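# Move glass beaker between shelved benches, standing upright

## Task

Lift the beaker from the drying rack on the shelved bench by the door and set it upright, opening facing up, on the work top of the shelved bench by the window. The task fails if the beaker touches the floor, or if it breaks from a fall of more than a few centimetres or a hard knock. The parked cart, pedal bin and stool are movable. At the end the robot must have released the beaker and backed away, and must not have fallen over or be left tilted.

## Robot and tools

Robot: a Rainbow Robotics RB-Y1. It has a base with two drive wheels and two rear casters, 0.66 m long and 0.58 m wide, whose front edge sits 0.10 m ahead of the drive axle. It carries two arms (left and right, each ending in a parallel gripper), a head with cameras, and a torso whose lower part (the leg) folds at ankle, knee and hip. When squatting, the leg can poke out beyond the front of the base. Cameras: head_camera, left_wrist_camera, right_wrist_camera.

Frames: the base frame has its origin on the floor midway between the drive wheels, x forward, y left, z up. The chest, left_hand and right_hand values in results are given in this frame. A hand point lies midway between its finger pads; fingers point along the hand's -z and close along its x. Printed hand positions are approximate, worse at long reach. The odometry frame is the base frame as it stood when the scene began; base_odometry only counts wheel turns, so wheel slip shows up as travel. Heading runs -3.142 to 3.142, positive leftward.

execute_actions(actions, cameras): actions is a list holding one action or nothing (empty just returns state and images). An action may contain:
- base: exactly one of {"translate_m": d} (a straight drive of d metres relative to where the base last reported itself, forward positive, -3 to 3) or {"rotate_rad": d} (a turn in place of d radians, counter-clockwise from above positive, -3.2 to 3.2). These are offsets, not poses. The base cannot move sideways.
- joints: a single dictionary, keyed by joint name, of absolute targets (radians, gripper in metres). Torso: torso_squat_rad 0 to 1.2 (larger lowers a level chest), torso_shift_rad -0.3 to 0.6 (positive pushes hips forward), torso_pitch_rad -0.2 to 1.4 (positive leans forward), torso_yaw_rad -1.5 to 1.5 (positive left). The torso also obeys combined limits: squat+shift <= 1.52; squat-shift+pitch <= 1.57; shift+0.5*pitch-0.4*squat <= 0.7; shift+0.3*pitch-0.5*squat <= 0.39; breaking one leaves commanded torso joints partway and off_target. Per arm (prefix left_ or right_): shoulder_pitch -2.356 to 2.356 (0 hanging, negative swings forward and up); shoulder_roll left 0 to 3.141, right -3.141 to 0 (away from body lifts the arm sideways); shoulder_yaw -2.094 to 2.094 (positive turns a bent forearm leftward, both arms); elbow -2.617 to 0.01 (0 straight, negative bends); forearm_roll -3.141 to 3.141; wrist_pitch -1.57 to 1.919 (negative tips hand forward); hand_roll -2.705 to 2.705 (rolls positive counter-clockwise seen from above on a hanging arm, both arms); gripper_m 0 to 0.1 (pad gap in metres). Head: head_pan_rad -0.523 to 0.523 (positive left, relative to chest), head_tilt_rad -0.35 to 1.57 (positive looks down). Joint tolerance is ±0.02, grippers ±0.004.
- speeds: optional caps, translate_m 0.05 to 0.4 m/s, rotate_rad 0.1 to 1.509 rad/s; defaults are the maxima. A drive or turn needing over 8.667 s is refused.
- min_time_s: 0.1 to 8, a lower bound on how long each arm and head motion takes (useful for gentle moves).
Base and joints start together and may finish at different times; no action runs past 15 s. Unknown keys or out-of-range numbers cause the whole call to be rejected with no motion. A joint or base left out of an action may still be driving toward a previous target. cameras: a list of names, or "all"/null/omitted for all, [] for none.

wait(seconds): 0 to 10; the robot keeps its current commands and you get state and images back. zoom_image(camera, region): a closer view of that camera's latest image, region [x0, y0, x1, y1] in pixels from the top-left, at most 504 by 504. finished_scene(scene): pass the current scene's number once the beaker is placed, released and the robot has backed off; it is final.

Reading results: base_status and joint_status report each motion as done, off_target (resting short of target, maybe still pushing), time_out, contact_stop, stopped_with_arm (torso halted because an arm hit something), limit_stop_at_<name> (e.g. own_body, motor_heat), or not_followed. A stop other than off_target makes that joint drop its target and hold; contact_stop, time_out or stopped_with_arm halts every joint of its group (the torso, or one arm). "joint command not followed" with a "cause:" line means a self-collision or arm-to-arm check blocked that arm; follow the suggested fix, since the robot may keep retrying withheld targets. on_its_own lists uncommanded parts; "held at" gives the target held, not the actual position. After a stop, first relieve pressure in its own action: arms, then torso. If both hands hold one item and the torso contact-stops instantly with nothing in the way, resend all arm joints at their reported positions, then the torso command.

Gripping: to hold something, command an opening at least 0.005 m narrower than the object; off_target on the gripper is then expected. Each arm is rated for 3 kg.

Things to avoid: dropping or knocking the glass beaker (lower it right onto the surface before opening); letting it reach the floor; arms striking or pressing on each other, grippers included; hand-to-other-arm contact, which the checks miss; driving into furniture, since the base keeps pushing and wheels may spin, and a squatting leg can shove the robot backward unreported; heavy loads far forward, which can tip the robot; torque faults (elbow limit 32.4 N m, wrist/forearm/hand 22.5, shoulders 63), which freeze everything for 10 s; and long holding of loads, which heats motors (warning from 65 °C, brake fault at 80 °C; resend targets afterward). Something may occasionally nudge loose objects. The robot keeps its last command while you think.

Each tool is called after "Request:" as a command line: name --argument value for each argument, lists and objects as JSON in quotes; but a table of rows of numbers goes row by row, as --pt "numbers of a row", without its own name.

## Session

Request:
execute_actions --actions '[{"joints":{"head_tilt_rad":0.1}}]' --cameras '["head_camera"]'

Scene clock: 0.83 s.
base_odometry: x=+0.000 y=+0.000 heading=+0.000 (m, m, rad; odometry frame)
base_status: not commanded
joint_positions: torso_squat_rad=+0.350 torso_shift_rad=+0.000 torso_pitch_rad=+0.000 torso_yaw_rad=+0.000 left_shoulder_pitch_rad=-0.042 left_shoulder_roll_rad=+0.036 left_shoulder_yaw_rad=+0.014 left_elbow_rad=-0.193 left_forearm_roll_rad=-0.029 left_wrist_pitch_rad=-0.003 left_hand_roll_rad=-0.040 left_gripper_m=+0.100 right_shoulder_pitch_rad=+0.010 right_shoulder_roll_rad=-0.015 right_shoulder_yaw_rad=+0.011 right_elbow_rad=-0.094 right_forearm_roll_rad=-0.044 right_wrist_pitch_rad=+0.006 right_hand_roll_rad=-0.045 right_gripper_m=+0.100 head_pan_rad=-0.001 head_tilt_rad=+0.100
joint_status: all done
chest: x=-0.2281 y=+0.0006 z=+1.2476 quat_wxyz=(+1.000, +0.000, +0.000, +0.000) (m; base frame)
left_hand: x=-0.1037 y=+0.2470 z=+0.5728 quat_wxyz=(+0.992, +0.021, -0.117, -0.036) (m; base frame)
right_hand: x=-0.1906 y=-0.2308 z=+0.5641 quat_wxyz=(+0.998, -0.006, -0.040, -0.041) (m; base frame)
pictures: head_camera
Images, in order (width x height): head_camera 896x504.

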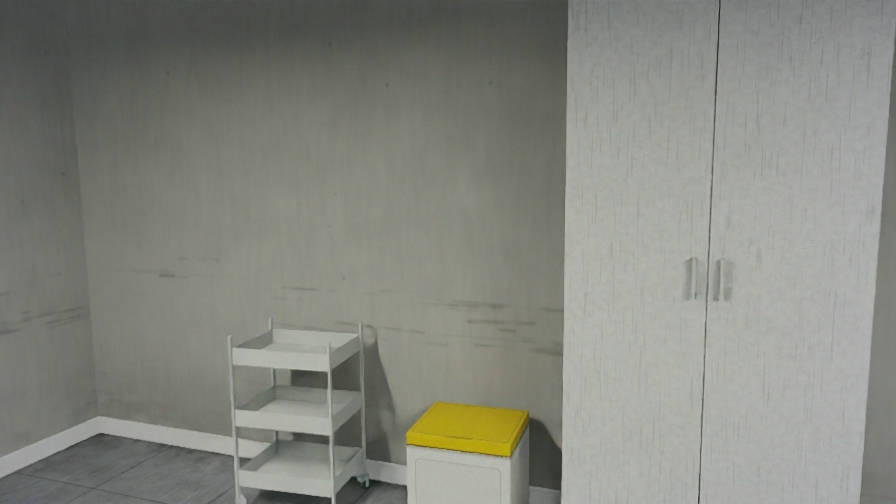

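Request:
execute_actions --actions '[{"base":{"rotate_rad":-1.9},"joints":{"head_tilt_rad":0.2,"left_shoulder_pitch_rad":0,"left_elbow_rad":-1.6,"left_hand_roll_rad":0,"left_shoulder_roll_rad":0,"left_shoulder_yaw_rad":0,"left_forearm_roll_rad":0,"right_elbow_rad":-2.3,"right_shoulder_yaw_rad":0.2,"right_shoulder_pitch_rad":0.75,"right_shoulder_roll_rad":-0.1}}]'

Scene clock: 6.00 s.
base_odometry: x=+0.000 y=+0.000 heading=-1.899 (m, m, rad; odometry frame)
base_status: done
joint_positions: torso_squat_rad=+0.350 torso_shift_rad=+0.000 torso_pitch_rad=+0.000 torso_yaw_rad=+0.000 left_shoulder_pitch_rad=+0.000 left_shoulder_roll_rad=+0.000 left_shoulder_yaw_rad=+0.000 left_elbow_rad=-1.600 left_forearm_roll_rad=+0.000 left_wrist_pitch_rad=-0.003 left_hand_roll_rad=+0.000 left_gripper_m=+0.100 right_shoulder_pitch_rad=+0.750 right_shoulder_roll_rad=-0.100 right_shoulder_yaw_rad=+0.200 right_elbow_rad=-2.300 right_forearm_roll_rad=-0.044 right_wrist_pitch_rad=+0.006 right_hand_roll_rad=-0.045 right_gripper_m=+0.100 head_pan_rad=-0.001 head_tilt_rad=+0.200
joint_status: all done
chest: x=-0.2282 y=+0.0006 z=+1.2476 quat_wxyz=(+1.000, +0.000, +0.000, +0.000) (m; base frame)
left_hand: x=+0.2903 y=+0.2203 z=+1.0354 quat_wxyz=(+0.696, +0.000, -0.718, +0.000) (m; base frame)
right_hand: x=+0.0995 y=-0.2341 z=+1.0718 quat_wxyz=(+0.706, +0.013, -0.708, -0.027) (m; base frame)
pictures: head_camera, left_wrist_camera, right_wrist_camera
Images, in order (width x height): head_camera 896x504, left_wrist_camera 644x364, right_wrist_camera 644x364.

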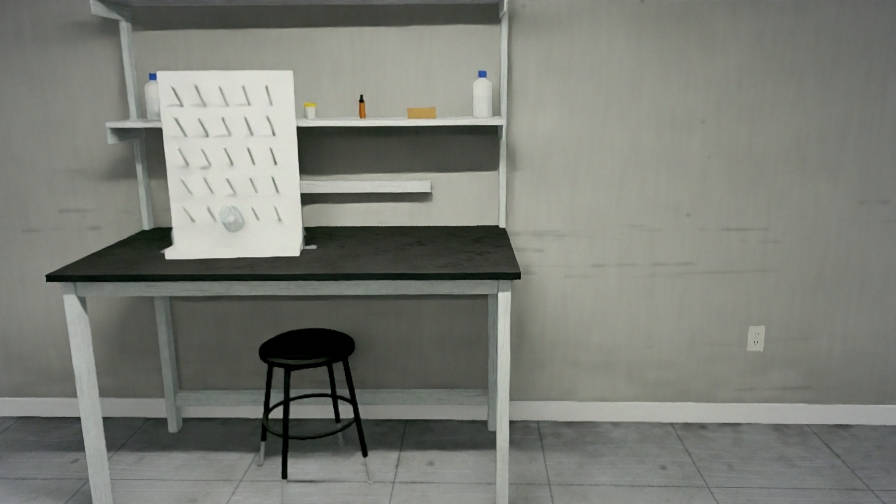

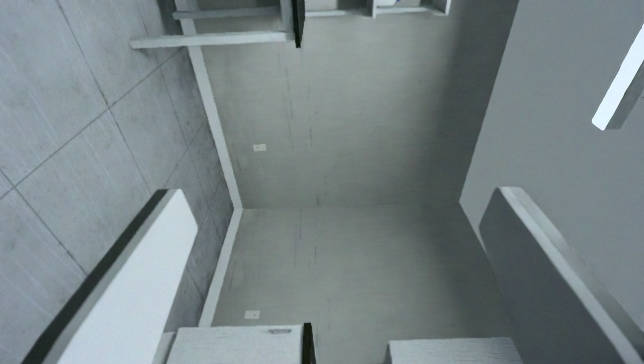

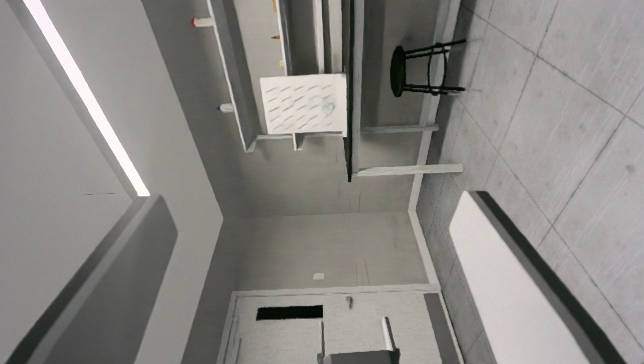

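Request:
execute_actions --actions '[{"base":{"rotate_rad":0.37},"joints":{"left_hand_roll_rad":1.59,"left_wrist_pitch_rad":-0.43,"right_shoulder_yaw_rad":0.42,"right_elbow_rad":-2.38,"head_tilt_rad":0.45}}]' --cameras '[]'

Request:
execute_actions --actions '[{"base":{"translate_m":1.5},"joints":{"torso_squat_rad":0.6}}]' --cameras '[]'

Request:
execute_actions --actions '[{"base":{"rotate_rad":-0.385}}]'

Scene clock: 10.13 s.
base_odometry: x=+0.000 y=+0.000 heading=-1.532 (m, m, rad; odometry frame)
base_status: done
joint_positions: torso_squat_rad=+0.350 torso_shift_rad=+0.000 torso_pitch_rad=+0.000 torso_yaw_rad=+0.000 left_shoulder_pitch_rad=+0.000 left_shoulder_roll_rad=+0.000 left_shoulder_yaw_rad=+0.000 left_elbow_rad=-1.600 left_forearm_roll_rad=+0.000 left_wrist_pitch_rad=-0.430 left_hand_roll_rad=+1.590 left_gripper_m=+0.100 right_shoulder_pitch_rad=+0.750 right_shoulder_roll_rad=-0.100 right_shoulder_yaw_rad=+0.420 right_elbow_rad=-2.380 right_forearm_roll_rad=-0.044 right_wrist_pitch_rad=+0.006 right_hand_roll_rad=-0.045 right_gripper_m=+0.100 head_pan_rad=-0.001 head_tilt_rad=+0.450
joint_status: all done
chest: x=-0.2281 y=+0.0006 z=+1.2476 quat_wxyz=(+1.000, +0.000, +0.000, +0.000) (m; base frame)
left_hand: x=+0.2665 y=+0.2203 z=+1.1301 quat_wxyz=(+0.369, -0.607, -0.595, +0.377) (m; base frame)
right_hand: x=+0.0949 y=-0.1475 z=+1.1142 quat_wxyz=(+0.675, +0.124, -0.727, -0.023) (m; base frame)
pictures: none
No camera images: the call's "cameras" was empty. Leave "cameras" out to get every camera's image.

Scene clock: 15.27 s.
base_odometry: x=+0.057 y=-1.499 heading=-1.533 (m, m, rad; odometry frame)
base_status: done
joint_positions: torso_squat_rad=+0.600 torso_shift_rad=+0.000 torso_pitch_rad=+0.000 torso_yaw_rad=+0.000 left_shoulder_pitch_rad=+0.000 left_shoulder_roll_rad=+0.000 left_shoulder_yaw_rad=+0.000 left_elbow_rad=-1.600 left_forearm_roll_rad=+0.000 left_wrist_pitch_rad=-0.430 left_hand_roll_rad=+1.590 left_gripper_m=+0.100 right_shoulder_pitch_rad=+0.750 right_shoulder_roll_rad=-0.100 right_shoulder_yaw_rad=+0.420 right_elbow_rad=-2.380 right_forearm_roll_rad=-0.044 right_wrist_pitch_rad=+0.006 right_hand_roll_rad=-0.045 right_gripper_m=+0.100 head_pan_rad=-0.001 head_tilt_rad=+0.450
joint_status: all done
chest: x=-0.2280 y=+0.0006 z=+1.1677 quat_wxyz=(+1.000, +0.000, +0.000, +0.000) (m; base frame)
left_hand: x=+0.2666 y=+0.2202 z=+1.0502 quat_wxyz=(+0.369, -0.607, -0.595, +0.377) (m; base frame)
right_hand: x=+0.0949 y=-0.1475 z=+1.0342 quat_wxyz=(+0.675, +0.124, -0.727, -0.023) (m; base frame)
pictures: none
No camera images: the call's "cameras" was empty. Leave "cameras" out to get every camera's image.

Scene clock: 17.37 s.
base_odometry: x=+0.057 y=-1.499 heading=-1.918 (m, m, rad; odometry frame)
base_status: done
joint_positions: torso_squat_rad=+0.600 torso_shift_rad=+0.000 torso_pitch_rad=+0.000 torso_yaw_rad=+0.000 left_shoulder_pitch_rad=+0.000 left_shoulder_roll_rad=+0.000 left_shoulder_yaw_rad=+0.000 left_elbow_rad=-1.600 left_forearm_roll_rad=+0.000 left_wrist_pitch_rad=-0.430 left_hand_roll_rad=+1.590 left_gripper_m=+0.100 right_shoulder_pitch_rad=+0.750 right_shoulder_roll_rad=-0.100 right_shoulder_yaw_rad=+0.420 right_elbow_rad=-2.380 right_forearm_roll_rad=-0.044 right_wrist_pitch_rad=+0.006 right_hand_roll_rad=-0.045 right_gripper_m=+0.100 head_pan_rad=-0.001 head_tilt_rad=+0.450
joint_status: not commanded
chest: x=-0.2281 y=+0.0006 z=+1.1677 quat_wxyz=(+1.000, +0.000, +0.000, +0.000) (m; base frame)
left_hand: x=+0.2666 y=+0.2203 z=+1.0502 quat_wxyz=(+0.369, -0.607, -0.595, +0.377) (m; base frame)
right_hand: x=+0.0949 y=-0.1475 z=+1.0343 quat_wxyz=(+0.675, +0.124, -0.727, -0.023) (m; base frame)
pictures: head_camera, left_wrist_camera, right_wrist_camera
Images, in order (width x height): head_camera 896x504, left_wrist_camera 644x364, right_wrist_camera 644x364.

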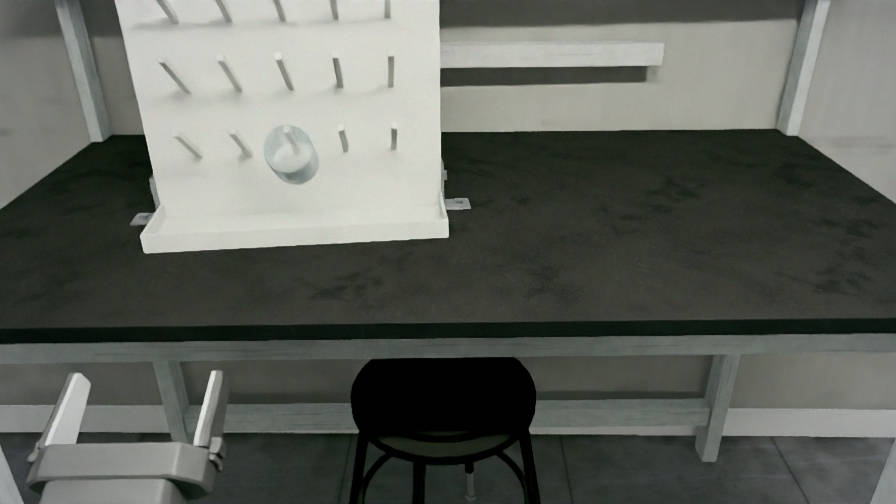

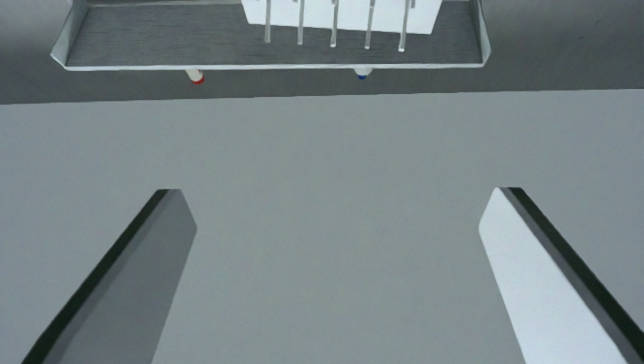

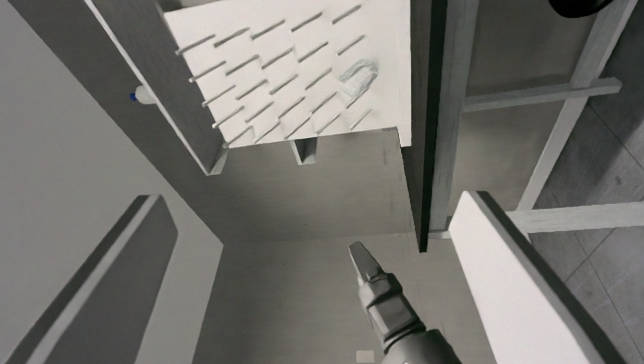

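Request:
execute_actions --actions '[{"base":{"translate_m":0.38},"joints":{"torso_squat_rad":0.65,"head_pan_rad":0.35,"head_tilt_rad":0.5}}]'

Scene clock: 20.33 s.
base_odometry: x=-0.073 y=-1.856 heading=-1.918 (m, m, rad; odometry frame)
base_status: done
joint_positions: torso_squat_rad=+0.650 torso_shift_rad=+0.000 torso_pitch_rad=+0.000 torso_yaw_rad=+0.000 left_shoulder_pitch_rad=+0.000 left_shoulder_roll_rad=+0.000 left_shoulder_yaw_rad=+0.000 left_elbow_rad=-1.600 left_forearm_roll_rad=+0.000 left_wrist_pitch_rad=-0.430 left_hand_roll_rad=+1.590 left_gripper_m=+0.100 right_shoulder_pitch_rad=+0.750 right_shoulder_roll_rad=-0.100 right_shoulder_yaw_rad=+0.420 right_elbow_rad=-2.380 right_forearm_roll_rad=-0.044 right_wrist_pitch_rad=+0.006 right_hand_roll_rad=-0.045 right_gripper_m=+0.100 head_pan_rad=+0.350 head_tilt_rad=+0.500
joint_status: all done
chest: x=-0.2280 y=+0.0006 z=+1.1472 quat_wxyz=(+1.000, +0.000, +0.000, +0.000) (m; base frame)
left_hand: x=+0.2666 y=+0.2202 z=+1.0298 quat_wxyz=(+0.369, -0.607, -0.595, +0.377) (m; base frame)
right_hand: x=+0.0949 y=-0.1475 z=+1.0138 quat_wxyz=(+0.675, +0.124, -0.727, -0.023) (m; base frame)
pictures: head_camera, left_wrist_camera, right_wrist_camera
Images, in order (width x height): head_camera 896x504, left_wrist_camera 644x364, right_wrist_camera 644x364.

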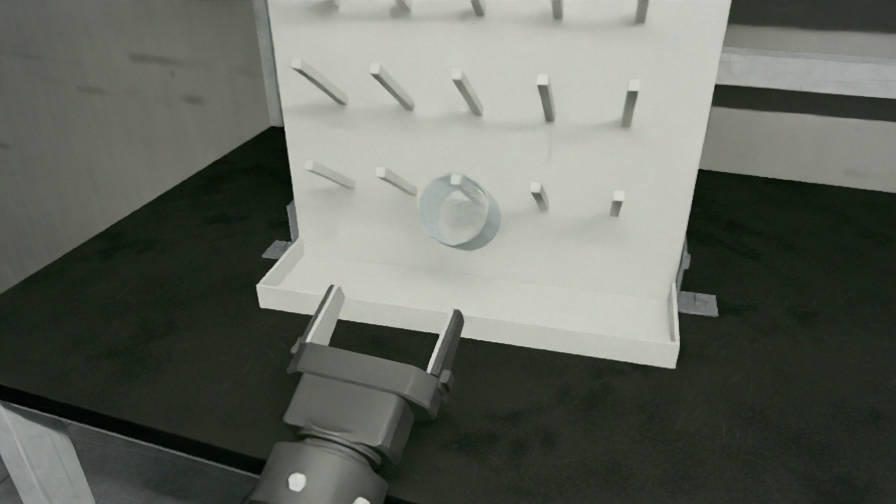

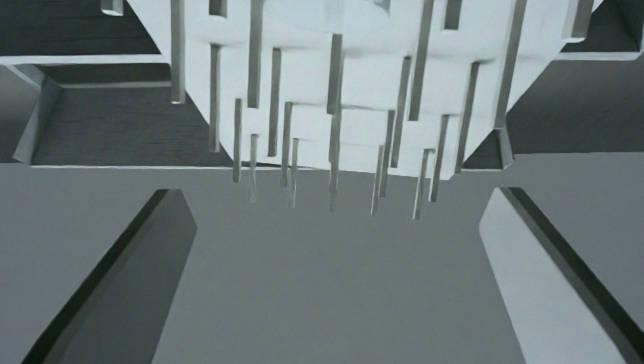

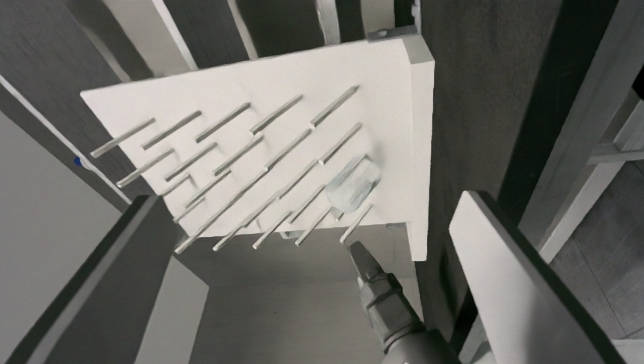

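Request:
execute_actions --actions '[{"base":{"translate_m":0.13},"speeds":{"translate_m":0.08}}]'

Scene clock: 22.97 s.
base_odometry: x=-0.117 y=-1.978 heading=-1.916 (m, m, rad; odometry frame)
base_status: done
joint_positions: torso_squat_rad=+0.650 torso_shift_rad=-0.001 torso_pitch_rad=-0.002 torso_yaw_rad=+0.000 left_shoulder_pitch_rad=-0.001 left_shoulder_roll_rad=+0.000 left_shoulder_yaw_rad=+0.000 left_elbow_rad=-1.605 left_forearm_roll_rad=+0.000 left_wrist_pitch_rad=-0.430 left_hand_roll_rad=+1.590 left_gripper_m=+0.100 right_shoulder_pitch_rad=+0.750 right_shoulder_roll_rad=-0.100 right_shoulder_yaw_rad=+0.420 right_elbow_rad=-2.380 right_forearm_roll_rad=-0.044 right_wrist_pitch_rad=+0.006 right_hand_roll_rad=-0.045 right_gripper_m=+0.100 head_pan_rad=+0.350 head_tilt_rad=+0.500
joint_status: not commanded
chest: x=-0.2293 y=+0.0002 z=+1.1471 quat_wxyz=(+1.000, +0.000, -0.001, +0.000) (m; base frame)
left_hand: x=+0.2653 y=+0.2197 z=+1.0337 quat_wxyz=(+0.367, -0.608, -0.596, +0.374) (m; base frame)
right_hand: x=+0.0940 y=-0.1476 z=+1.0143 quat_wxyz=(+0.674, +0.125, -0.728, -0.022) (m; base frame)
pictures: head_camera, left_wrist_camera, right_wrist_camera
Images, in order (width x height): head_camera 896x504, left_wrist_camera 644x364, right_wrist_camera 644x364.

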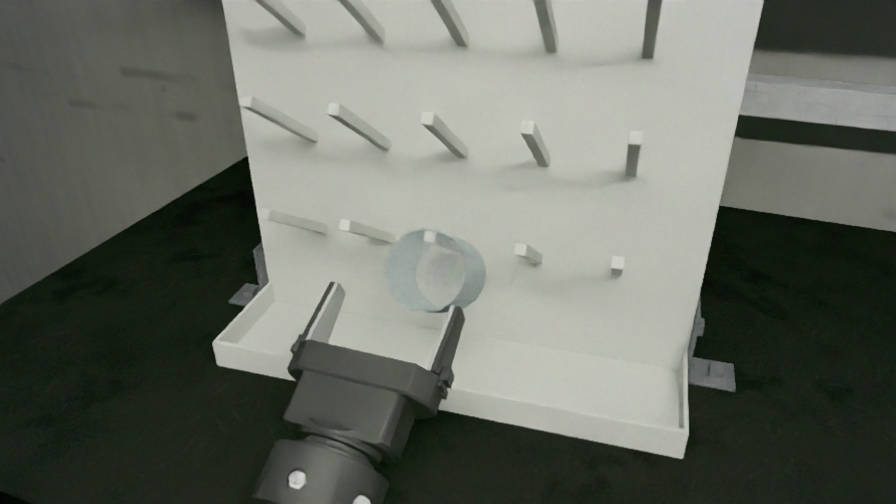

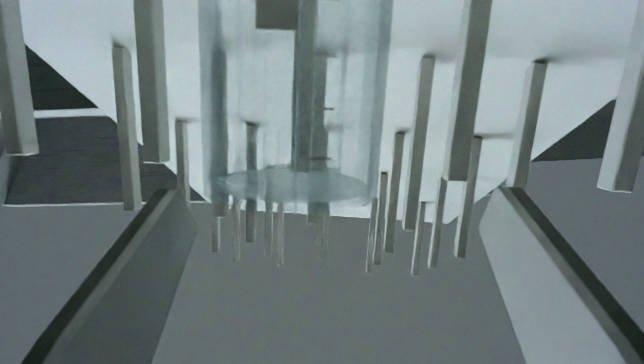

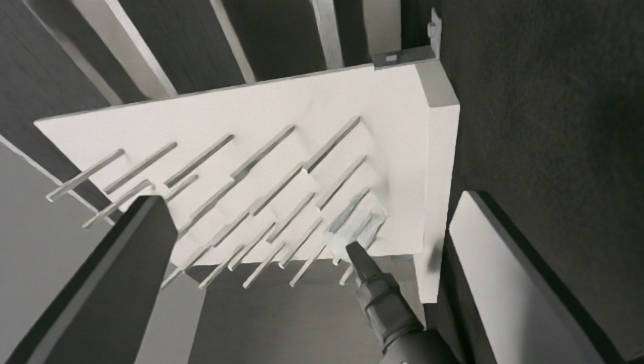

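Request:
execute_actions --actions '[{"joints":{"torso_squat_rad":0.55,"left_elbow_rad":-1.52,"left_wrist_pitch_rad":-0.39,"torso_yaw_rad":-0.04},"min_time_s":1.2}]' --cameras '["left_wrist_camera"]'

Request:
execute_actions --actions '[{"base":{"translate_m":0.04},"speeds":{"translate_m":0.05}}]'

Scene clock: 25.60 s.
base_odometry: x=-0.117 y=-1.978 heading=-1.916 (m, m, rad; odometry frame)
base_status: not commanded
joint_positions: torso_squat_rad=+0.550 torso_shift_rad=+0.000 torso_pitch_rad=+0.000 torso_yaw_rad=-0.040 left_shoulder_pitch_rad=+0.000 left_shoulder_roll_rad=+0.000 left_shoulder_yaw_rad=+0.000 left_elbow_rad=-1.520 left_forearm_roll_rad=+0.000 left_wrist_pitch_rad=-0.390 left_hand_roll_rad=+1.590 left_gripper_m=+0.100 right_shoulder_pitch_rad=+0.750 right_shoulder_roll_rad=-0.100 right_shoulder_yaw_rad=+0.420 right_elbow_rad=-2.380 right_forearm_roll_rad=-0.044 right_wrist_pitch_rad=+0.006 right_hand_roll_rad=-0.045 right_gripper_m=+0.100 head_pan_rad=+0.350 head_tilt_rad=+0.500
joint_status: all done
chest: x=-0.2280 y=+0.0005 z=+1.1867 quat_wxyz=(+1.000, +0.000, +0.000, -0.020) (m; base frame)
left_hand: x=+0.2829 y=+0.1999 z=+1.0236 quat_wxyz=(+0.412, -0.594, -0.560, +0.404) (m; base frame)
right_hand: x=+0.0888 y=-0.1602 z=+1.0533 quat_wxyz=(+0.674, +0.110, -0.729, -0.036) (m; base frame)
pictures: left_wrist_camera
Images, in order (width x height): left_wrist_camera 644x364.

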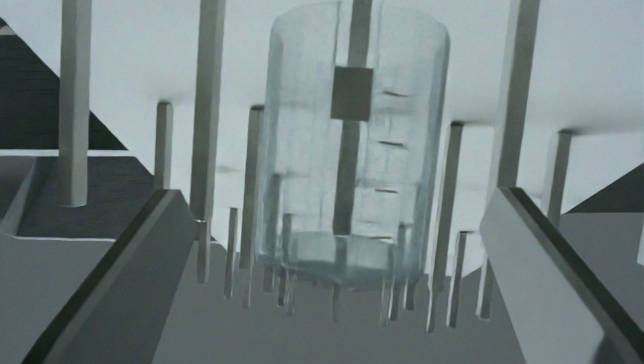

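Scene clock: 27.03 s.
base_odometry: x=-0.131 y=-2.016 heading=-1.914 (m, m, rad; odometry frame)
base_status: done
joint_positions: torso_squat_rad=+0.550 torso_shift_rad=+0.000 torso_pitch_rad=+0.000 torso_yaw_rad=-0.040 left_shoulder_pitch_rad=+0.000 left_shoulder_roll_rad=+0.000 left_shoulder_yaw_rad=+0.000 left_elbow_rad=-1.520 left_forearm_roll_rad=+0.000 left_wrist_pitch_rad=-0.390 left_hand_roll_rad=+1.590 left_gripper_m=+0.100 right_shoulder_pitch_rad=+0.750 right_shoulder_roll_rad=-0.100 right_shoulder_yaw_rad=+0.420 right_elbow_rad=-2.380 right_forearm_roll_rad=-0.044 right_wrist_pitch_rad=+0.006 right_hand_roll_rad=-0.045 right_gripper_m=+0.100 head_pan_rad=+0.350 head_tilt_rad=+0.500
joint_status: not commanded
chest: x=-0.2281 y=+0.0006 z=+1.1867 quat_wxyz=(+1.000, +0.000, +0.000, -0.020) (m; base frame)
left_hand: x=+0.2829 y=+0.2000 z=+1.0237 quat_wxyz=(+0.412, -0.594, -0.560, +0.404) (m; base frame)
right_hand: x=+0.0888 y=-0.1601 z=+1.0534 quat_wxyz=(+0.674, +0.110, -0.729, -0.036) (m; base frame)
pictures: head_camera, left_wrist_camera, right_wrist_camera
Images, in order (width x height): head_camera 896x504, left_wrist_camera 644x364, right_wrist_camera 644x364.

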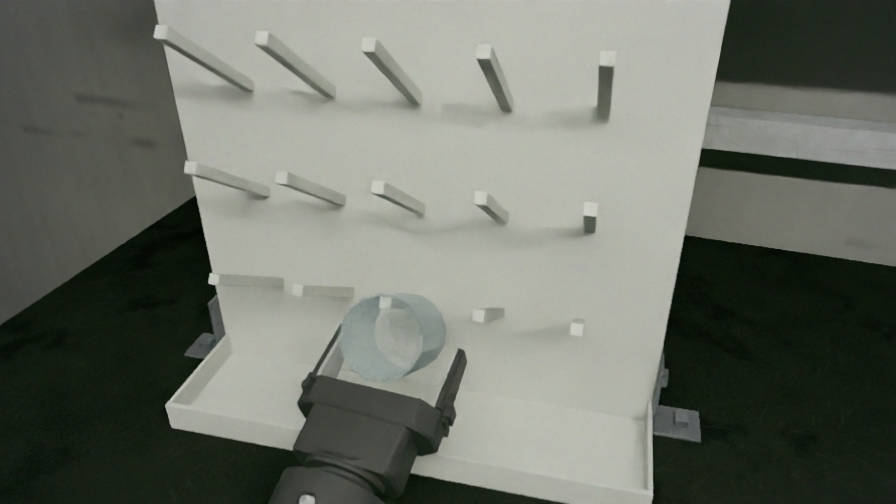

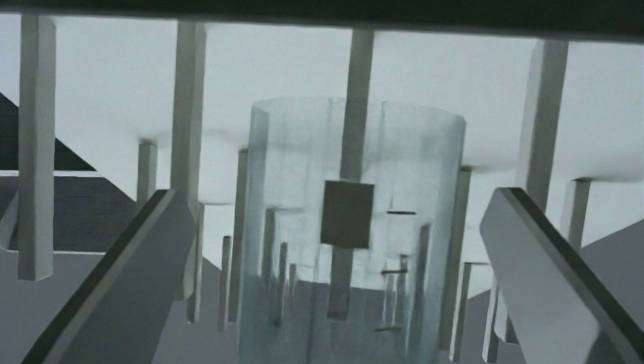

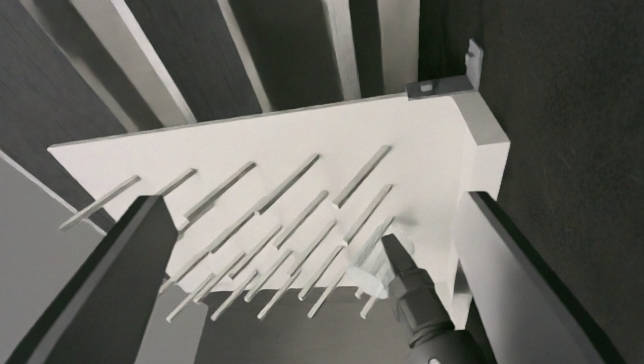

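Request:
execute_actions --actions '[{"base":{"translate_m":0.022},"joints":{"left_wrist_pitch_rad":-0.42},"speeds":{"translate_m":0.05}}]' --cameras '["left_wrist_camera"]'

Request:
execute_actions --actions '[{"joints":{"left_gripper_m":0.055}}]' --cameras '[]'

Request:
execute_actions --actions '[{"joints":{"torso_squat_rad":0.45}}]'

Scene clock: 28.83 s.
base_odometry: x=-0.138 y=-2.036 heading=-1.913 (m, m, rad; odometry frame)
base_status: done
joint_positions: torso_squat_rad=+0.550 torso_shift_rad=+0.000 torso_pitch_rad=+0.000 torso_yaw_rad=-0.040 left_shoulder_pitch_rad=+0.000 left_shoulder_roll_rad=+0.000 left_shoulder_yaw_rad=+0.000 left_elbow_rad=-1.520 left_forearm_roll_rad=+0.000 left_wrist_pitch_rad=-0.420 left_hand_roll_rad=+1.590 left_gripper_m=+0.100 right_shoulder_pitch_rad=+0.750 right_shoulder_roll_rad=-0.100 right_shoulder_yaw_rad=+0.420 right_elbow_rad=-2.380 right_forearm_roll_rad=-0.044 right_wrist_pitch_rad=+0.006 right_hand_roll_rad=-0.045 right_gripper_m=+0.100 head_pan_rad=+0.350 head_tilt_rad=+0.500
joint_status: all done
chest: x=-0.2281 y=+0.0006 z=+1.1867 quat_wxyz=(+1.000, +0.000, +0.000, -0.020) (m; base frame)
left_hand: x=+0.2805 y=+0.2001 z=+1.0301 quat_wxyz=(+0.403, -0.601, -0.566, +0.396) (m; base frame)
right_hand: x=+0.0888 y=-0.1601 z=+1.0534 quat_wxyz=(+0.674, +0.110, -0.729, -0.036) (m; base frame)
pictures: left_wrist_camera
Images, in order (width x height): left_wrist_camera 644x364.

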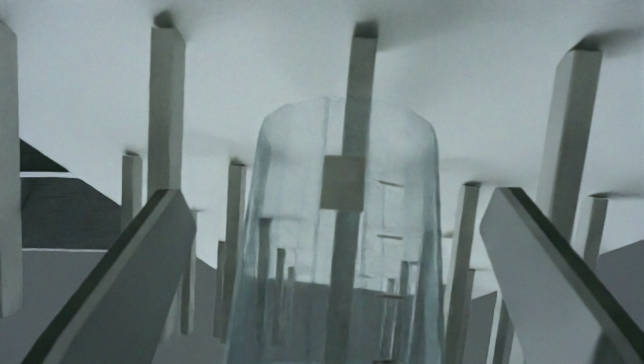

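Scene clock: 29.77 s.
base_odometry: x=-0.138 y=-2.036 heading=-1.913 (m, m, rad; odometry frame)
base_status: not commanded
joint_positions: torso_squat_rad=+0.550 torso_shift_rad=+0.000 torso_pitch_rad=+0.000 torso_yaw_rad=-0.040 left_shoulder_pitch_rad=+0.000 left_shoulder_roll_rad=+0.000 left_shoulder_yaw_rad=+0.000 left_elbow_rad=-1.520 left_forearm_roll_rad=+0.000 left_wrist_pitch_rad=-0.420 left_hand_roll_rad=+1.590 left_gripper_m=+0.066 right_shoulder_pitch_rad=+0.750 right_shoulder_roll_rad=-0.100 right_shoulder_yaw_rad=+0.420 right_elbow_rad=-2.380 right_forearm_roll_rad=-0.044 right_wrist_pitch_rad=+0.006 right_hand_roll_rad=-0.045 right_gripper_m=+0.100 head_pan_rad=+0.350 head_tilt_rad=+0.500
joint_status: left_gripper_m off_target (ended at +0.066, target +0.055)
chest: x=-0.2281 y=+0.0006 z=+1.1867 quat_wxyz=(+1.000, +0.000, +0.000, -0.020) (m; base frame)
left_hand: x=+0.2805 y=+0.2001 z=+1.0301 quat_wxyz=(+0.403, -0.601, -0.566, +0.396) (m; base frame)
right_hand: x=+0.0888 y=-0.1601 z=+1.0534 quat_wxyz=(+0.674, +0.110, -0.729, -0.036) (m; base frame)
pictures: none
No camera images: the call's "cameras" was empty. Leave "cameras" out to get every camera's image.

Scene clock: 30.87 s.
base_odometry: x=-0.138 y=-2.036 heading=-1.913 (m, m, rad; odometry frame)
base_status: not commanded
joint_positions: torso_squat_rad=+0.450 torso_shift_rad=+0.000 torso_pitch_rad=+0.000 torso_yaw_rad=-0.040 left_shoulder_pitch_rad=+0.000 left_shoulder_roll_rad=+0.000 left_shoulder_yaw_rad=+0.000 left_elbow_rad=-1.520 left_forearm_roll_rad=+0.000 left_wrist_pitch_rad=-0.420 left_hand_roll_rad=+1.590 left_gripper_m=+0.066 right_shoulder_pitch_rad=+0.750 right_shoulder_roll_rad=-0.100 right_shoulder_yaw_rad=+0.420 right_elbow_rad=-2.380 right_forearm_roll_rad=-0.044 right_wrist_pitch_rad=+0.006 right_hand_roll_rad=-0.045 right_gripper_m=+0.100 head_pan_rad=+0.350 head_tilt_rad=+0.500
joint_status: all done
chest: x=-0.2280 y=+0.0006 z=+1.2202 quat_wxyz=(+1.000, +0.000, +0.000, -0.020) (m; base frame)
left_hand: x=+0.2805 y=+0.2002 z=+1.0630 quat_wxyz=(+0.404, -0.600, -0.565, +0.396) (m; base frame)
right_hand: x=+0.0889 y=-0.1601 z=+1.0868 quat_wxyz=(+0.674, +0.110, -0.729, -0.036) (m; base frame)
pictures: head_camera, left_wrist_camera, right_wrist_camera
Images, in order (width x height): head_camera 896x504, left_wrist_camera 644x364, right_wrist_camera 644x364.

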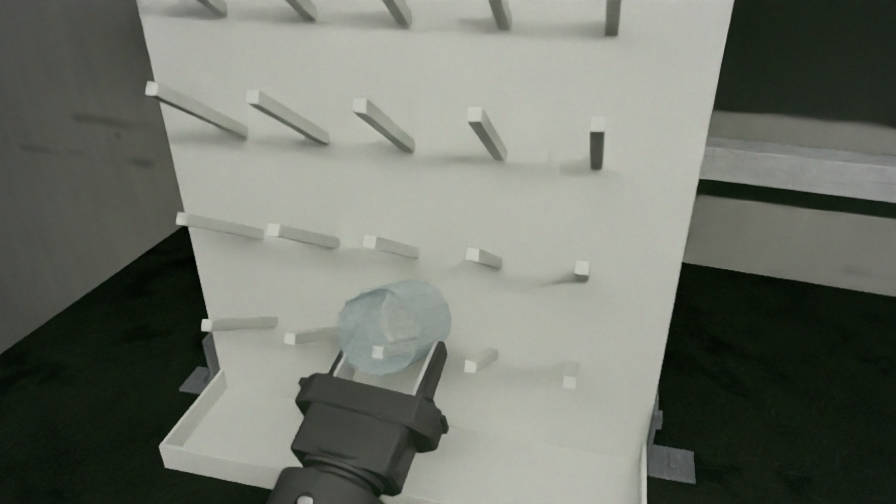

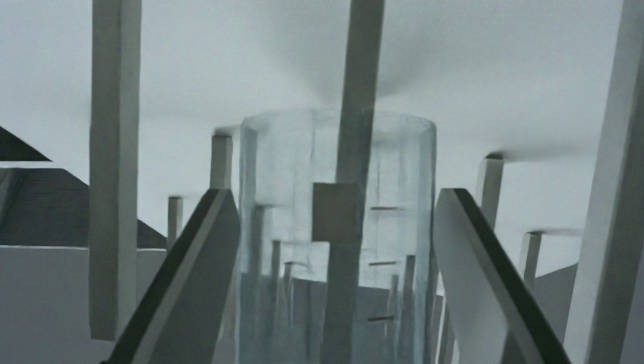

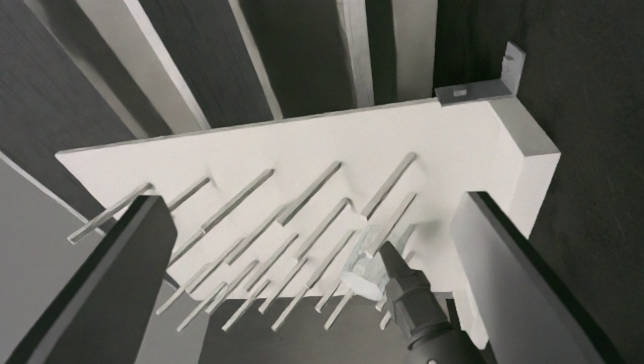

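Request:
execute_actions --actions '[{"base":{"translate_m":-0.02},"joints":{"torso_squat_rad":0.55},"speeds":{"translate_m":0.05}}]' --cameras '[]'

Request:
execute_actions --actions '[{"joints":{"left_gripper_m":0.095}}]'

Request:
zoom_image --camera "right_wrist_camera" --region '[280, 180, 520, 364]'

Scene clock: 32.97 s.
base_odometry: x=-0.131 y=-2.017 heading=-1.914 (m, m, rad; odometry frame)
base_status: done
joint_positions: torso_squat_rad=+0.550 torso_shift_rad=+0.000 torso_pitch_rad=+0.000 torso_yaw_rad=-0.040 left_shoulder_pitch_rad=+0.000 left_shoulder_roll_rad=+0.000 left_shoulder_yaw_rad=+0.000 left_elbow_rad=-1.520 left_forearm_roll_rad=+0.000 left_wrist_pitch_rad=-0.420 left_hand_roll_rad=+1.590 left_gripper_m=+0.066 right_shoulder_pitch_rad=+0.750 right_shoulder_roll_rad=-0.100 right_shoulder_yaw_rad=+0.420 right_elbow_rad=-2.380 right_forearm_roll_rad=-0.044 right_wrist_pitch_rad=+0.006 right_hand_roll_rad=-0.045 right_gripper_m=+0.100 head_pan_rad=+0.350 head_tilt_rad=+0.500
joint_status: all done
chest: x=-0.2282 y=+0.0006 z=+1.1867 quat_wxyz=(+1.000, +0.000, +0.000, -0.020) (m; base frame)
left_hand: x=+0.2804 y=+0.2002 z=+1.0300 quat_wxyz=(+0.403, -0.601, -0.566, +0.396) (m; base frame)
right_hand: x=+0.0887 y=-0.1601 z=+1.0534 quat_wxyz=(+0.674, +0.110, -0.730, -0.036) (m; base frame)
pictures: none
No camera images: the call's "cameras" was empty. Leave "cameras" out to get every camera's image.

Scene clock: 33.87 s.
base_odometry: x=-0.131 y=-2.017 heading=-1.914 (m, m, rad; odometry frame)
base_status: not commanded
joint_positions: torso_squat_rad=+0.550 torso_shift_rad=+0.000 torso_pitch_rad=+0.000 torso_yaw_rad=-0.040 left_shoulder_pitch_rad=+0.000 left_shoulder_roll_rad=+0.000 left_shoulder_yaw_rad=+0.000 left_elbow_rad=-1.520 left_forearm_roll_rad=+0.000 left_wrist_pitch_rad=-0.420 left_hand_roll_rad=+1.590 left_gripper_m=+0.095 right_shoulder_pitch_rad=+0.750 right_shoulder_roll_rad=-0.100 right_shoulder_yaw_rad=+0.420 right_elbow_rad=-2.380 right_forearm_roll_rad=-0.044 right_wrist_pitch_rad=+0.006 right_hand_roll_rad=-0.045 right_gripper_m=+0.100 head_pan_rad=+0.350 head_tilt_rad=+0.500
joint_status: all done
chest: x=-0.2282 y=+0.0006 z=+1.1867 quat_wxyz=(+1.000, +0.000, +0.000, -0.020) (m; base frame)
left_hand: x=+0.2804 y=+0.2002 z=+1.0300 quat_wxyz=(+0.403, -0.601, -0.566, +0.396) (m; base frame)
right_hand: x=+0.0887 y=-0.1601 z=+1.0534 quat_wxyz=(+0.674, +0.110, -0.730, -0.036) (m; base frame)
pictures: head_camera, left_wrist_camera, right_wrist_camera
Images, in order (width x height): head_camera 896x504, left_wrist_camera 644x364, right_wrist_camera 644x364.

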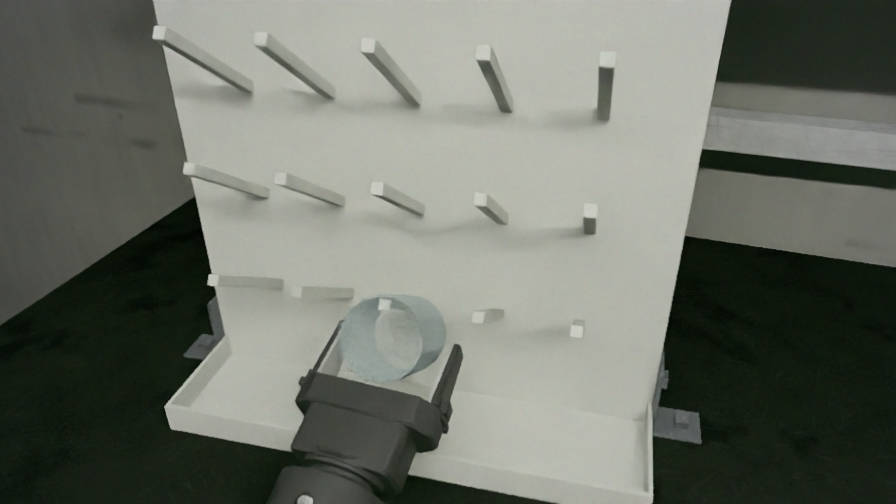

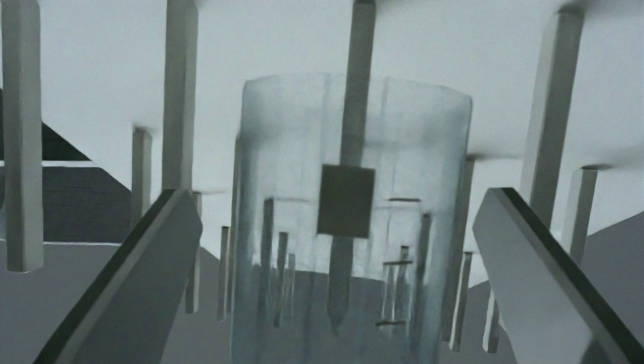

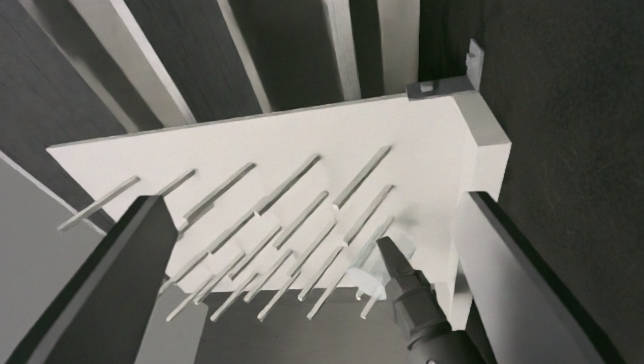

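Region (280, 180, 520, 364) of right_wrist_camera's 644x364 image, scaled by 2.100, with more detail than that image has; it fills the top 386 rows of this view, and the rest is white.

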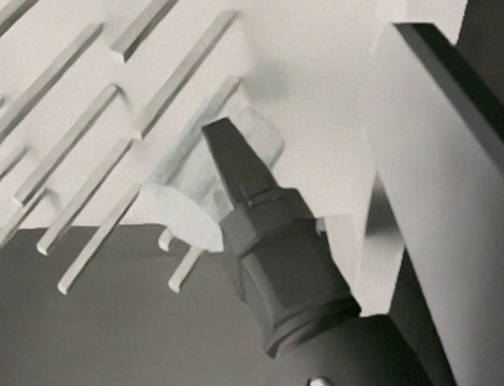

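Request:
execute_actions --actions '[{"joints":{"torso_squat_rad":0.582}}]' --cameras '[]'

Request:
execute_actions --actions '[{"base":{"translate_m":0.013},"speeds":{"translate_m":0.05}}]' --cameras '["left_wrist_camera"]'

Scene clock: 35.47 s.
base_odometry: x=-0.131 y=-2.017 heading=-1.914 (m, m, rad; odometry frame)
base_status: not commanded
joint_positions: torso_squat_rad=+0.557 torso_shift_rad=-0.001 torso_pitch_rad=-0.003 torso_yaw_rad=-0.040 left_shoulder_pitch_rad=-0.003 left_shoulder_roll_rad=+0.000 left_shoulder_yaw_rad=+0.000 left_elbow_rad=-1.523 left_forearm_roll_rad=+0.001 left_wrist_pitch_rad=-0.420 left_hand_roll_rad=+1.590 left_gripper_m=+0.095 right_shoulder_pitch_rad=+0.750 right_shoulder_roll_rad=-0.100 right_shoulder_yaw_rad=+0.420 right_elbow_rad=-2.380 right_forearm_roll_rad=-0.044 right_wrist_pitch_rad=+0.006 right_hand_roll_rad=-0.045 right_gripper_m=+0.100 head_pan_rad=+0.350 head_tilt_rad=+0.500
joint_status: torso_squat_rad contact_stop (moved +0.007 of +0.032)
on_its_own: torso_squat_rad is held at +0.557, not at your +0.582, since a contact_stop
chest: x=-0.2296 y=+0.0005 z=+1.1840 quat_wxyz=(+1.000, +0.000, -0.001, -0.020) (m; base frame)
left_hand: x=+0.2798 y=+0.2000 z=+1.0313 quat_wxyz=(+0.401, -0.602, -0.567, +0.394) (m; base frame)
right_hand: x=+0.0876 y=-0.1601 z=+1.0516 quat_wxyz=(+0.673, +0.110, -0.730, -0.036) (m; base frame)
pictures: none
No camera images: the call's "cameras" was empty. Leave "cameras" out to get every camera's image.

not run: a stop came earlier in this reply.

Request:
execute_actions --actions '[{"joints":{"torso_squat_rad":0.548,"torso_pitch_rad":0,"torso_shift_rad":0,"left_wrist_pitch_rad":-0.40,"left_gripper_m":0.055}}]' --cameras '[]'

Request:
execute_actions --actions '[{"joints":{"torso_squat_rad":0.44}}]' --cameras '[]'

Request:
execute_actions --actions '[{"base":{"translate_m":-0.05},"joints":{"torso_squat_rad":0.31},"speeds":{"translate_m":0.07}}]'

Scene clock: 37.67 s.
base_odometry: x=-0.131 y=-2.017 heading=-1.914 (m, m, rad; odometry frame)
base_status: not commanded
joint_positions: torso_squat_rad=+0.548 torso_shift_rad=+0.000 torso_pitch_rad=+0.000 torso_yaw_rad=-0.040 left_shoulder_pitch_rad=+0.000 left_shoulder_roll_rad=+0.000 left_shoulder_yaw_rad=+0.000 left_elbow_rad=-1.520 left_forearm_roll_rad=+0.000 left_wrist_pitch_rad=-0.400 left_hand_roll_rad=+1.590 left_gripper_m=+0.070 right_shoulder_pitch_rad=+0.750 right_shoulder_roll_rad=-0.100 right_shoulder_yaw_rad=+0.420 right_elbow_rad=-2.380 right_forearm_roll_rad=-0.044 right_wrist_pitch_rad=+0.006 right_hand_roll_rad=-0.045 right_gripper_m=+0.100 head_pan_rad=+0.350 head_tilt_rad=+0.500
joint_status: left_gripper_m off_target (ended at +0.070, target +0.055); the others done
chest: x=-0.2280 y=+0.0005 z=+1.1874 quat_wxyz=(+1.000, +0.000, +0.000, -0.020) (m; base frame)
left_hand: x=+0.2822 y=+0.2003 z=+1.0266 quat_wxyz=(+0.409, -0.596, -0.562, +0.401) (m; base frame)
right_hand: x=+0.0889 y=-0.1601 z=+1.0540 quat_wxyz=(+0.674, +0.110, -0.729, -0.036) (m; base frame)
pictures: none
No camera images: the call's "cameras" was empty. Leave "cameras" out to get every camera's image.

Scene clock: 38.80 s.
base_odometry: x=-0.131 y=-2.017 heading=-1.914 (m, m, rad; odometry frame)
base_status: not commanded
joint_positions: torso_squat_rad=+0.440 torso_shift_rad=+0.000 torso_pitch_rad=+0.000 torso_yaw_rad=-0.040 left_shoulder_pitch_rad=+0.000 left_shoulder_roll_rad=+0.000 left_shoulder_yaw_rad=+0.000 left_elbow_rad=-1.520 left_forearm_roll_rad=+0.000 left_wrist_pitch_rad=-0.400 left_hand_roll_rad=+1.590 left_gripper_m=+0.070 right_shoulder_pitch_rad=+0.750 right_shoulder_roll_rad=-0.100 right_shoulder_yaw_rad=+0.420 right_elbow_rad=-2.380 right_forearm_roll_rad=-0.044 right_wrist_pitch_rad=+0.006 right_hand_roll_rad=-0.045 right_gripper_m=+0.100 head_pan_rad=+0.350 head_tilt_rad=+0.500
joint_status: all done
chest: x=-0.2279 y=+0.0006 z=+1.2232 quat_wxyz=(+1.000, +0.000, +0.000, -0.020) (m; base frame)
left_hand: x=+0.2822 y=+0.2003 z=+1.0621 quat_wxyz=(+0.409, -0.596, -0.562, +0.402) (m; base frame)
right_hand: x=+0.0889 y=-0.1601 z=+1.0898 quat_wxyz=(+0.674, +0.110, -0.729, -0.036) (m; base frame)
pictures: none
No camera images: the call's "cameras" was empty. Leave "cameras" out to get every camera's image.

Scene clock: 40.13 s.
base_odometry: x=-0.114 y=-1.970 heading=-1.916 (m, m, rad; odometry frame)
base_status: done
joint_positions: torso_squat_rad=+0.310 torso_shift_rad=+0.000 torso_pitch_rad=+0.000 torso_yaw_rad=-0.040 left_shoulder_pitch_rad=+0.000 left_shoulder_roll_rad=+0.000 left_shoulder_yaw_rad=+0.000 left_elbow_rad=-1.520 left_forearm_roll_rad=+0.000 left_wrist_pitch_rad=-0.400 left_hand_roll_rad=+1.590 left_gripper_m=+0.070 right_shoulder_pitch_rad=+0.750 right_shoulder_roll_rad=-0.100 right_shoulder_yaw_rad=+0.420 right_elbow_rad=-2.380 right_forearm_roll_rad=-0.044 right_wrist_pitch_rad=+0.006 right_hand_roll_rad=-0.045 right_gripper_m=+0.100 head_pan_rad=+0.350 head_tilt_rad=+0.500
joint_status: all done
chest: x=-0.2280 y=+0.0006 z=+1.2566 quat_wxyz=(+1.000, +0.000, +0.000, -0.020) (m; base frame)
left_hand: x=+0.2821 y=+0.2003 z=+1.0954 quat_wxyz=(+0.409, -0.596, -0.562, +0.402) (m; base frame)
right_hand: x=+0.0889 y=-0.1601 z=+1.1232 quat_wxyz=(+0.674, +0.110, -0.729, -0.036) (m; base frame)
pictures: head_camera, left_wrist_camera, right_wrist_camera
Images, in order (width x height): head_camera 896x504, left_wrist_camera 644x364, right_wrist_camera 644x364.

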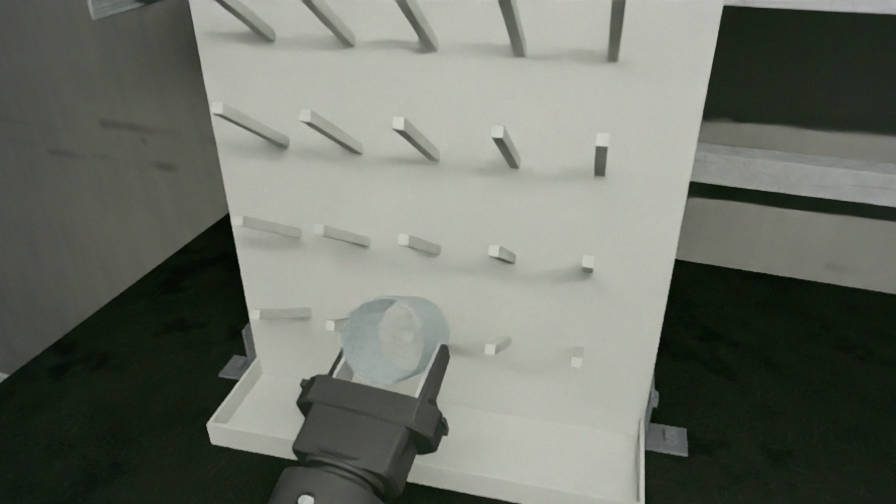

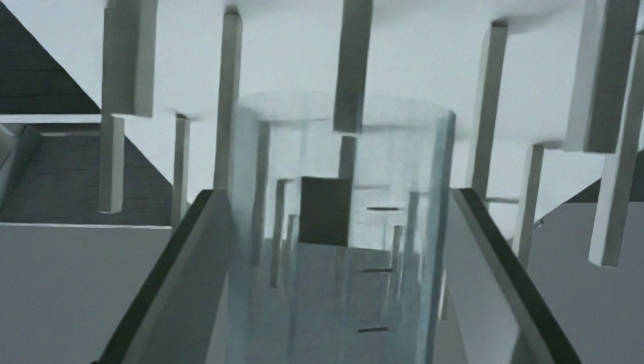

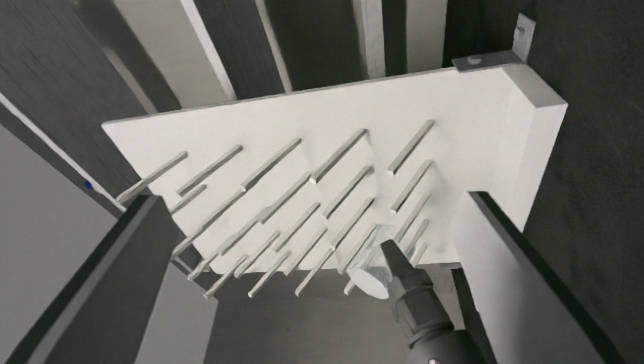

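Request:
execute_actions --actions '[{"base":{"translate_m":-0.7},"joints":{"head_pan_rad":0,"head_tilt_rad":0.15}}]' --cameras '[]'

Request:
execute_actions --actions '[{"base":{"rotate_rad":-3.0},"joints":{"left_hand_roll_rad":-1.5,"torso_yaw_rad":0,"left_wrist_pitch_rad":-0.6},"min_time_s":4}]'

Scene clock: 45.53 s.
base_odometry: x=+0.122 y=-1.311 heading=-1.914 (m, m, rad; odometry frame)
base_status: done
joint_positions: torso_squat_rad=+0.310 torso_shift_rad=+0.000 torso_pitch_rad=+0.000 torso_yaw_rad=-0.040 left_shoulder_pitch_rad=+0.000 left_shoulder_roll_rad=+0.000 left_shoulder_yaw_rad=+0.000 left_elbow_rad=-1.520 left_forearm_roll_rad=+0.000 left_wrist_pitch_rad=-0.400 left_hand_roll_rad=+1.590 left_gripper_m=+0.070 right_shoulder_pitch_rad=+0.750 right_shoulder_roll_rad=-0.100 right_shoulder_yaw_rad=+0.420 right_elbow_rad=-2.380 right_forearm_roll_rad=-0.044 right_wrist_pitch_rad=+0.006 right_hand_roll_rad=-0.045 right_gripper_m=+0.100 head_pan_rad=+0.000 head_tilt_rad=+0.150
joint_status: all done
chest: x=-0.2280 y=+0.0006 z=+1.2566 quat_wxyz=(+1.000, +0.000, +0.000, -0.020) (m; base frame)
left_hand: x=+0.2821 y=+0.2004 z=+1.0953 quat_wxyz=(+0.409, -0.596, -0.562, +0.402) (m; base frame)
right_hand: x=+0.0889 y=-0.1601 z=+1.1232 quat_wxyz=(+0.674, +0.110, -0.729, -0.036) (m; base frame)
pictures: none
No camera images: the call's "cameras" was empty. Leave "cameras" out to get every camera's image.

Scene clock: 51.00 s.
base_odometry: x=+0.122 y=-1.311 heading=+1.370 (m, m, rad; odometry frame)
base_status: done
joint_positions: torso_squat_rad=+0.310 torso_shift_rad=+0.000 torso_pitch_rad=+0.000 torso_yaw_rad=+0.000 left_shoulder_pitch_rad=+0.000 left_shoulder_roll_rad=+0.000 left_shoulder_yaw_rad=+0.000 left_elbow_rad=-1.520 left_forearm_roll_rad=+0.000 left_wrist_pitch_rad=-0.600 left_hand_roll_rad=-1.500 left_gripper_m=+0.070 right_shoulder_pitch_rad=+0.750 right_shoulder_roll_rad=-0.100 right_shoulder_yaw_rad=+0.420 right_elbow_rad=-2.380 right_forearm_roll_rad=-0.044 right_wrist_pitch_rad=+0.006 right_hand_roll_rad=-0.045 right_gripper_m=+0.100 head_pan_rad=+0.000 head_tilt_rad=+0.150
joint_status: all done
chest: x=-0.2281 y=+0.0006 z=+1.2566 quat_wxyz=(+1.000, +0.000, +0.000, +0.000) (m; base frame)
left_hand: x=+0.2537 y=+0.2206 z=+1.1367 quat_wxyz=(+0.358, +0.594, -0.638, -0.333) (m; base frame)
right_hand: x=+0.0950 y=-0.1473 z=+1.1232 quat_wxyz=(+0.675, +0.124, -0.727, -0.022) (m; base frame)
pictures: head_camera, left_wrist_camera, right_wrist_camera
Images, in order (width x height): head_camera 896x504, left_wrist_camera 644x364, right_wrist_camera 644x364.

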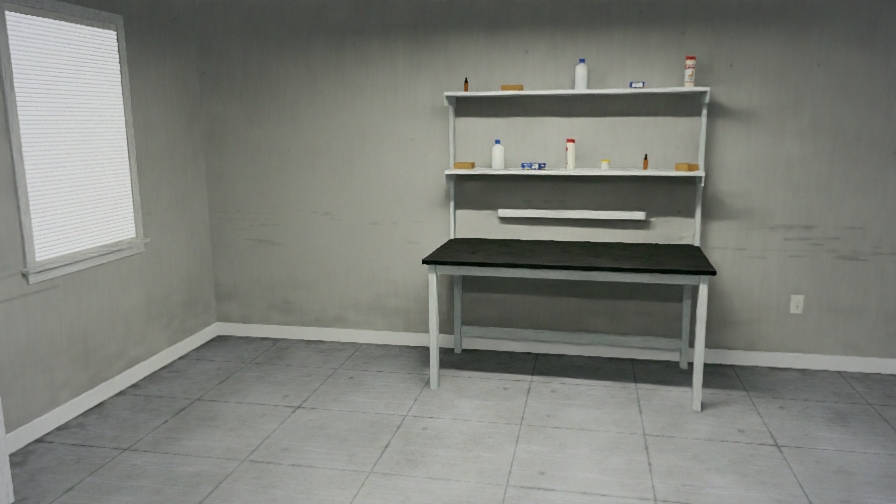

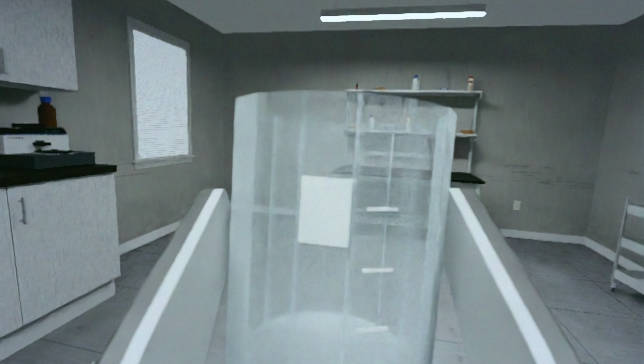

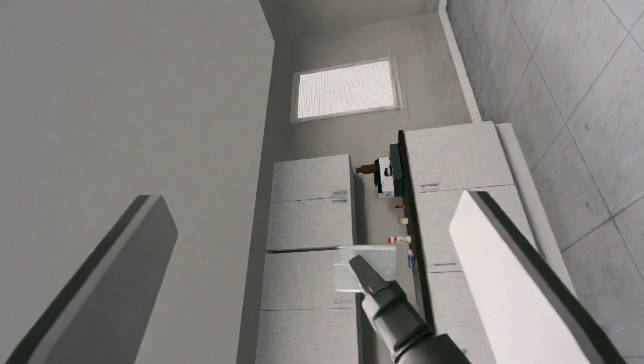

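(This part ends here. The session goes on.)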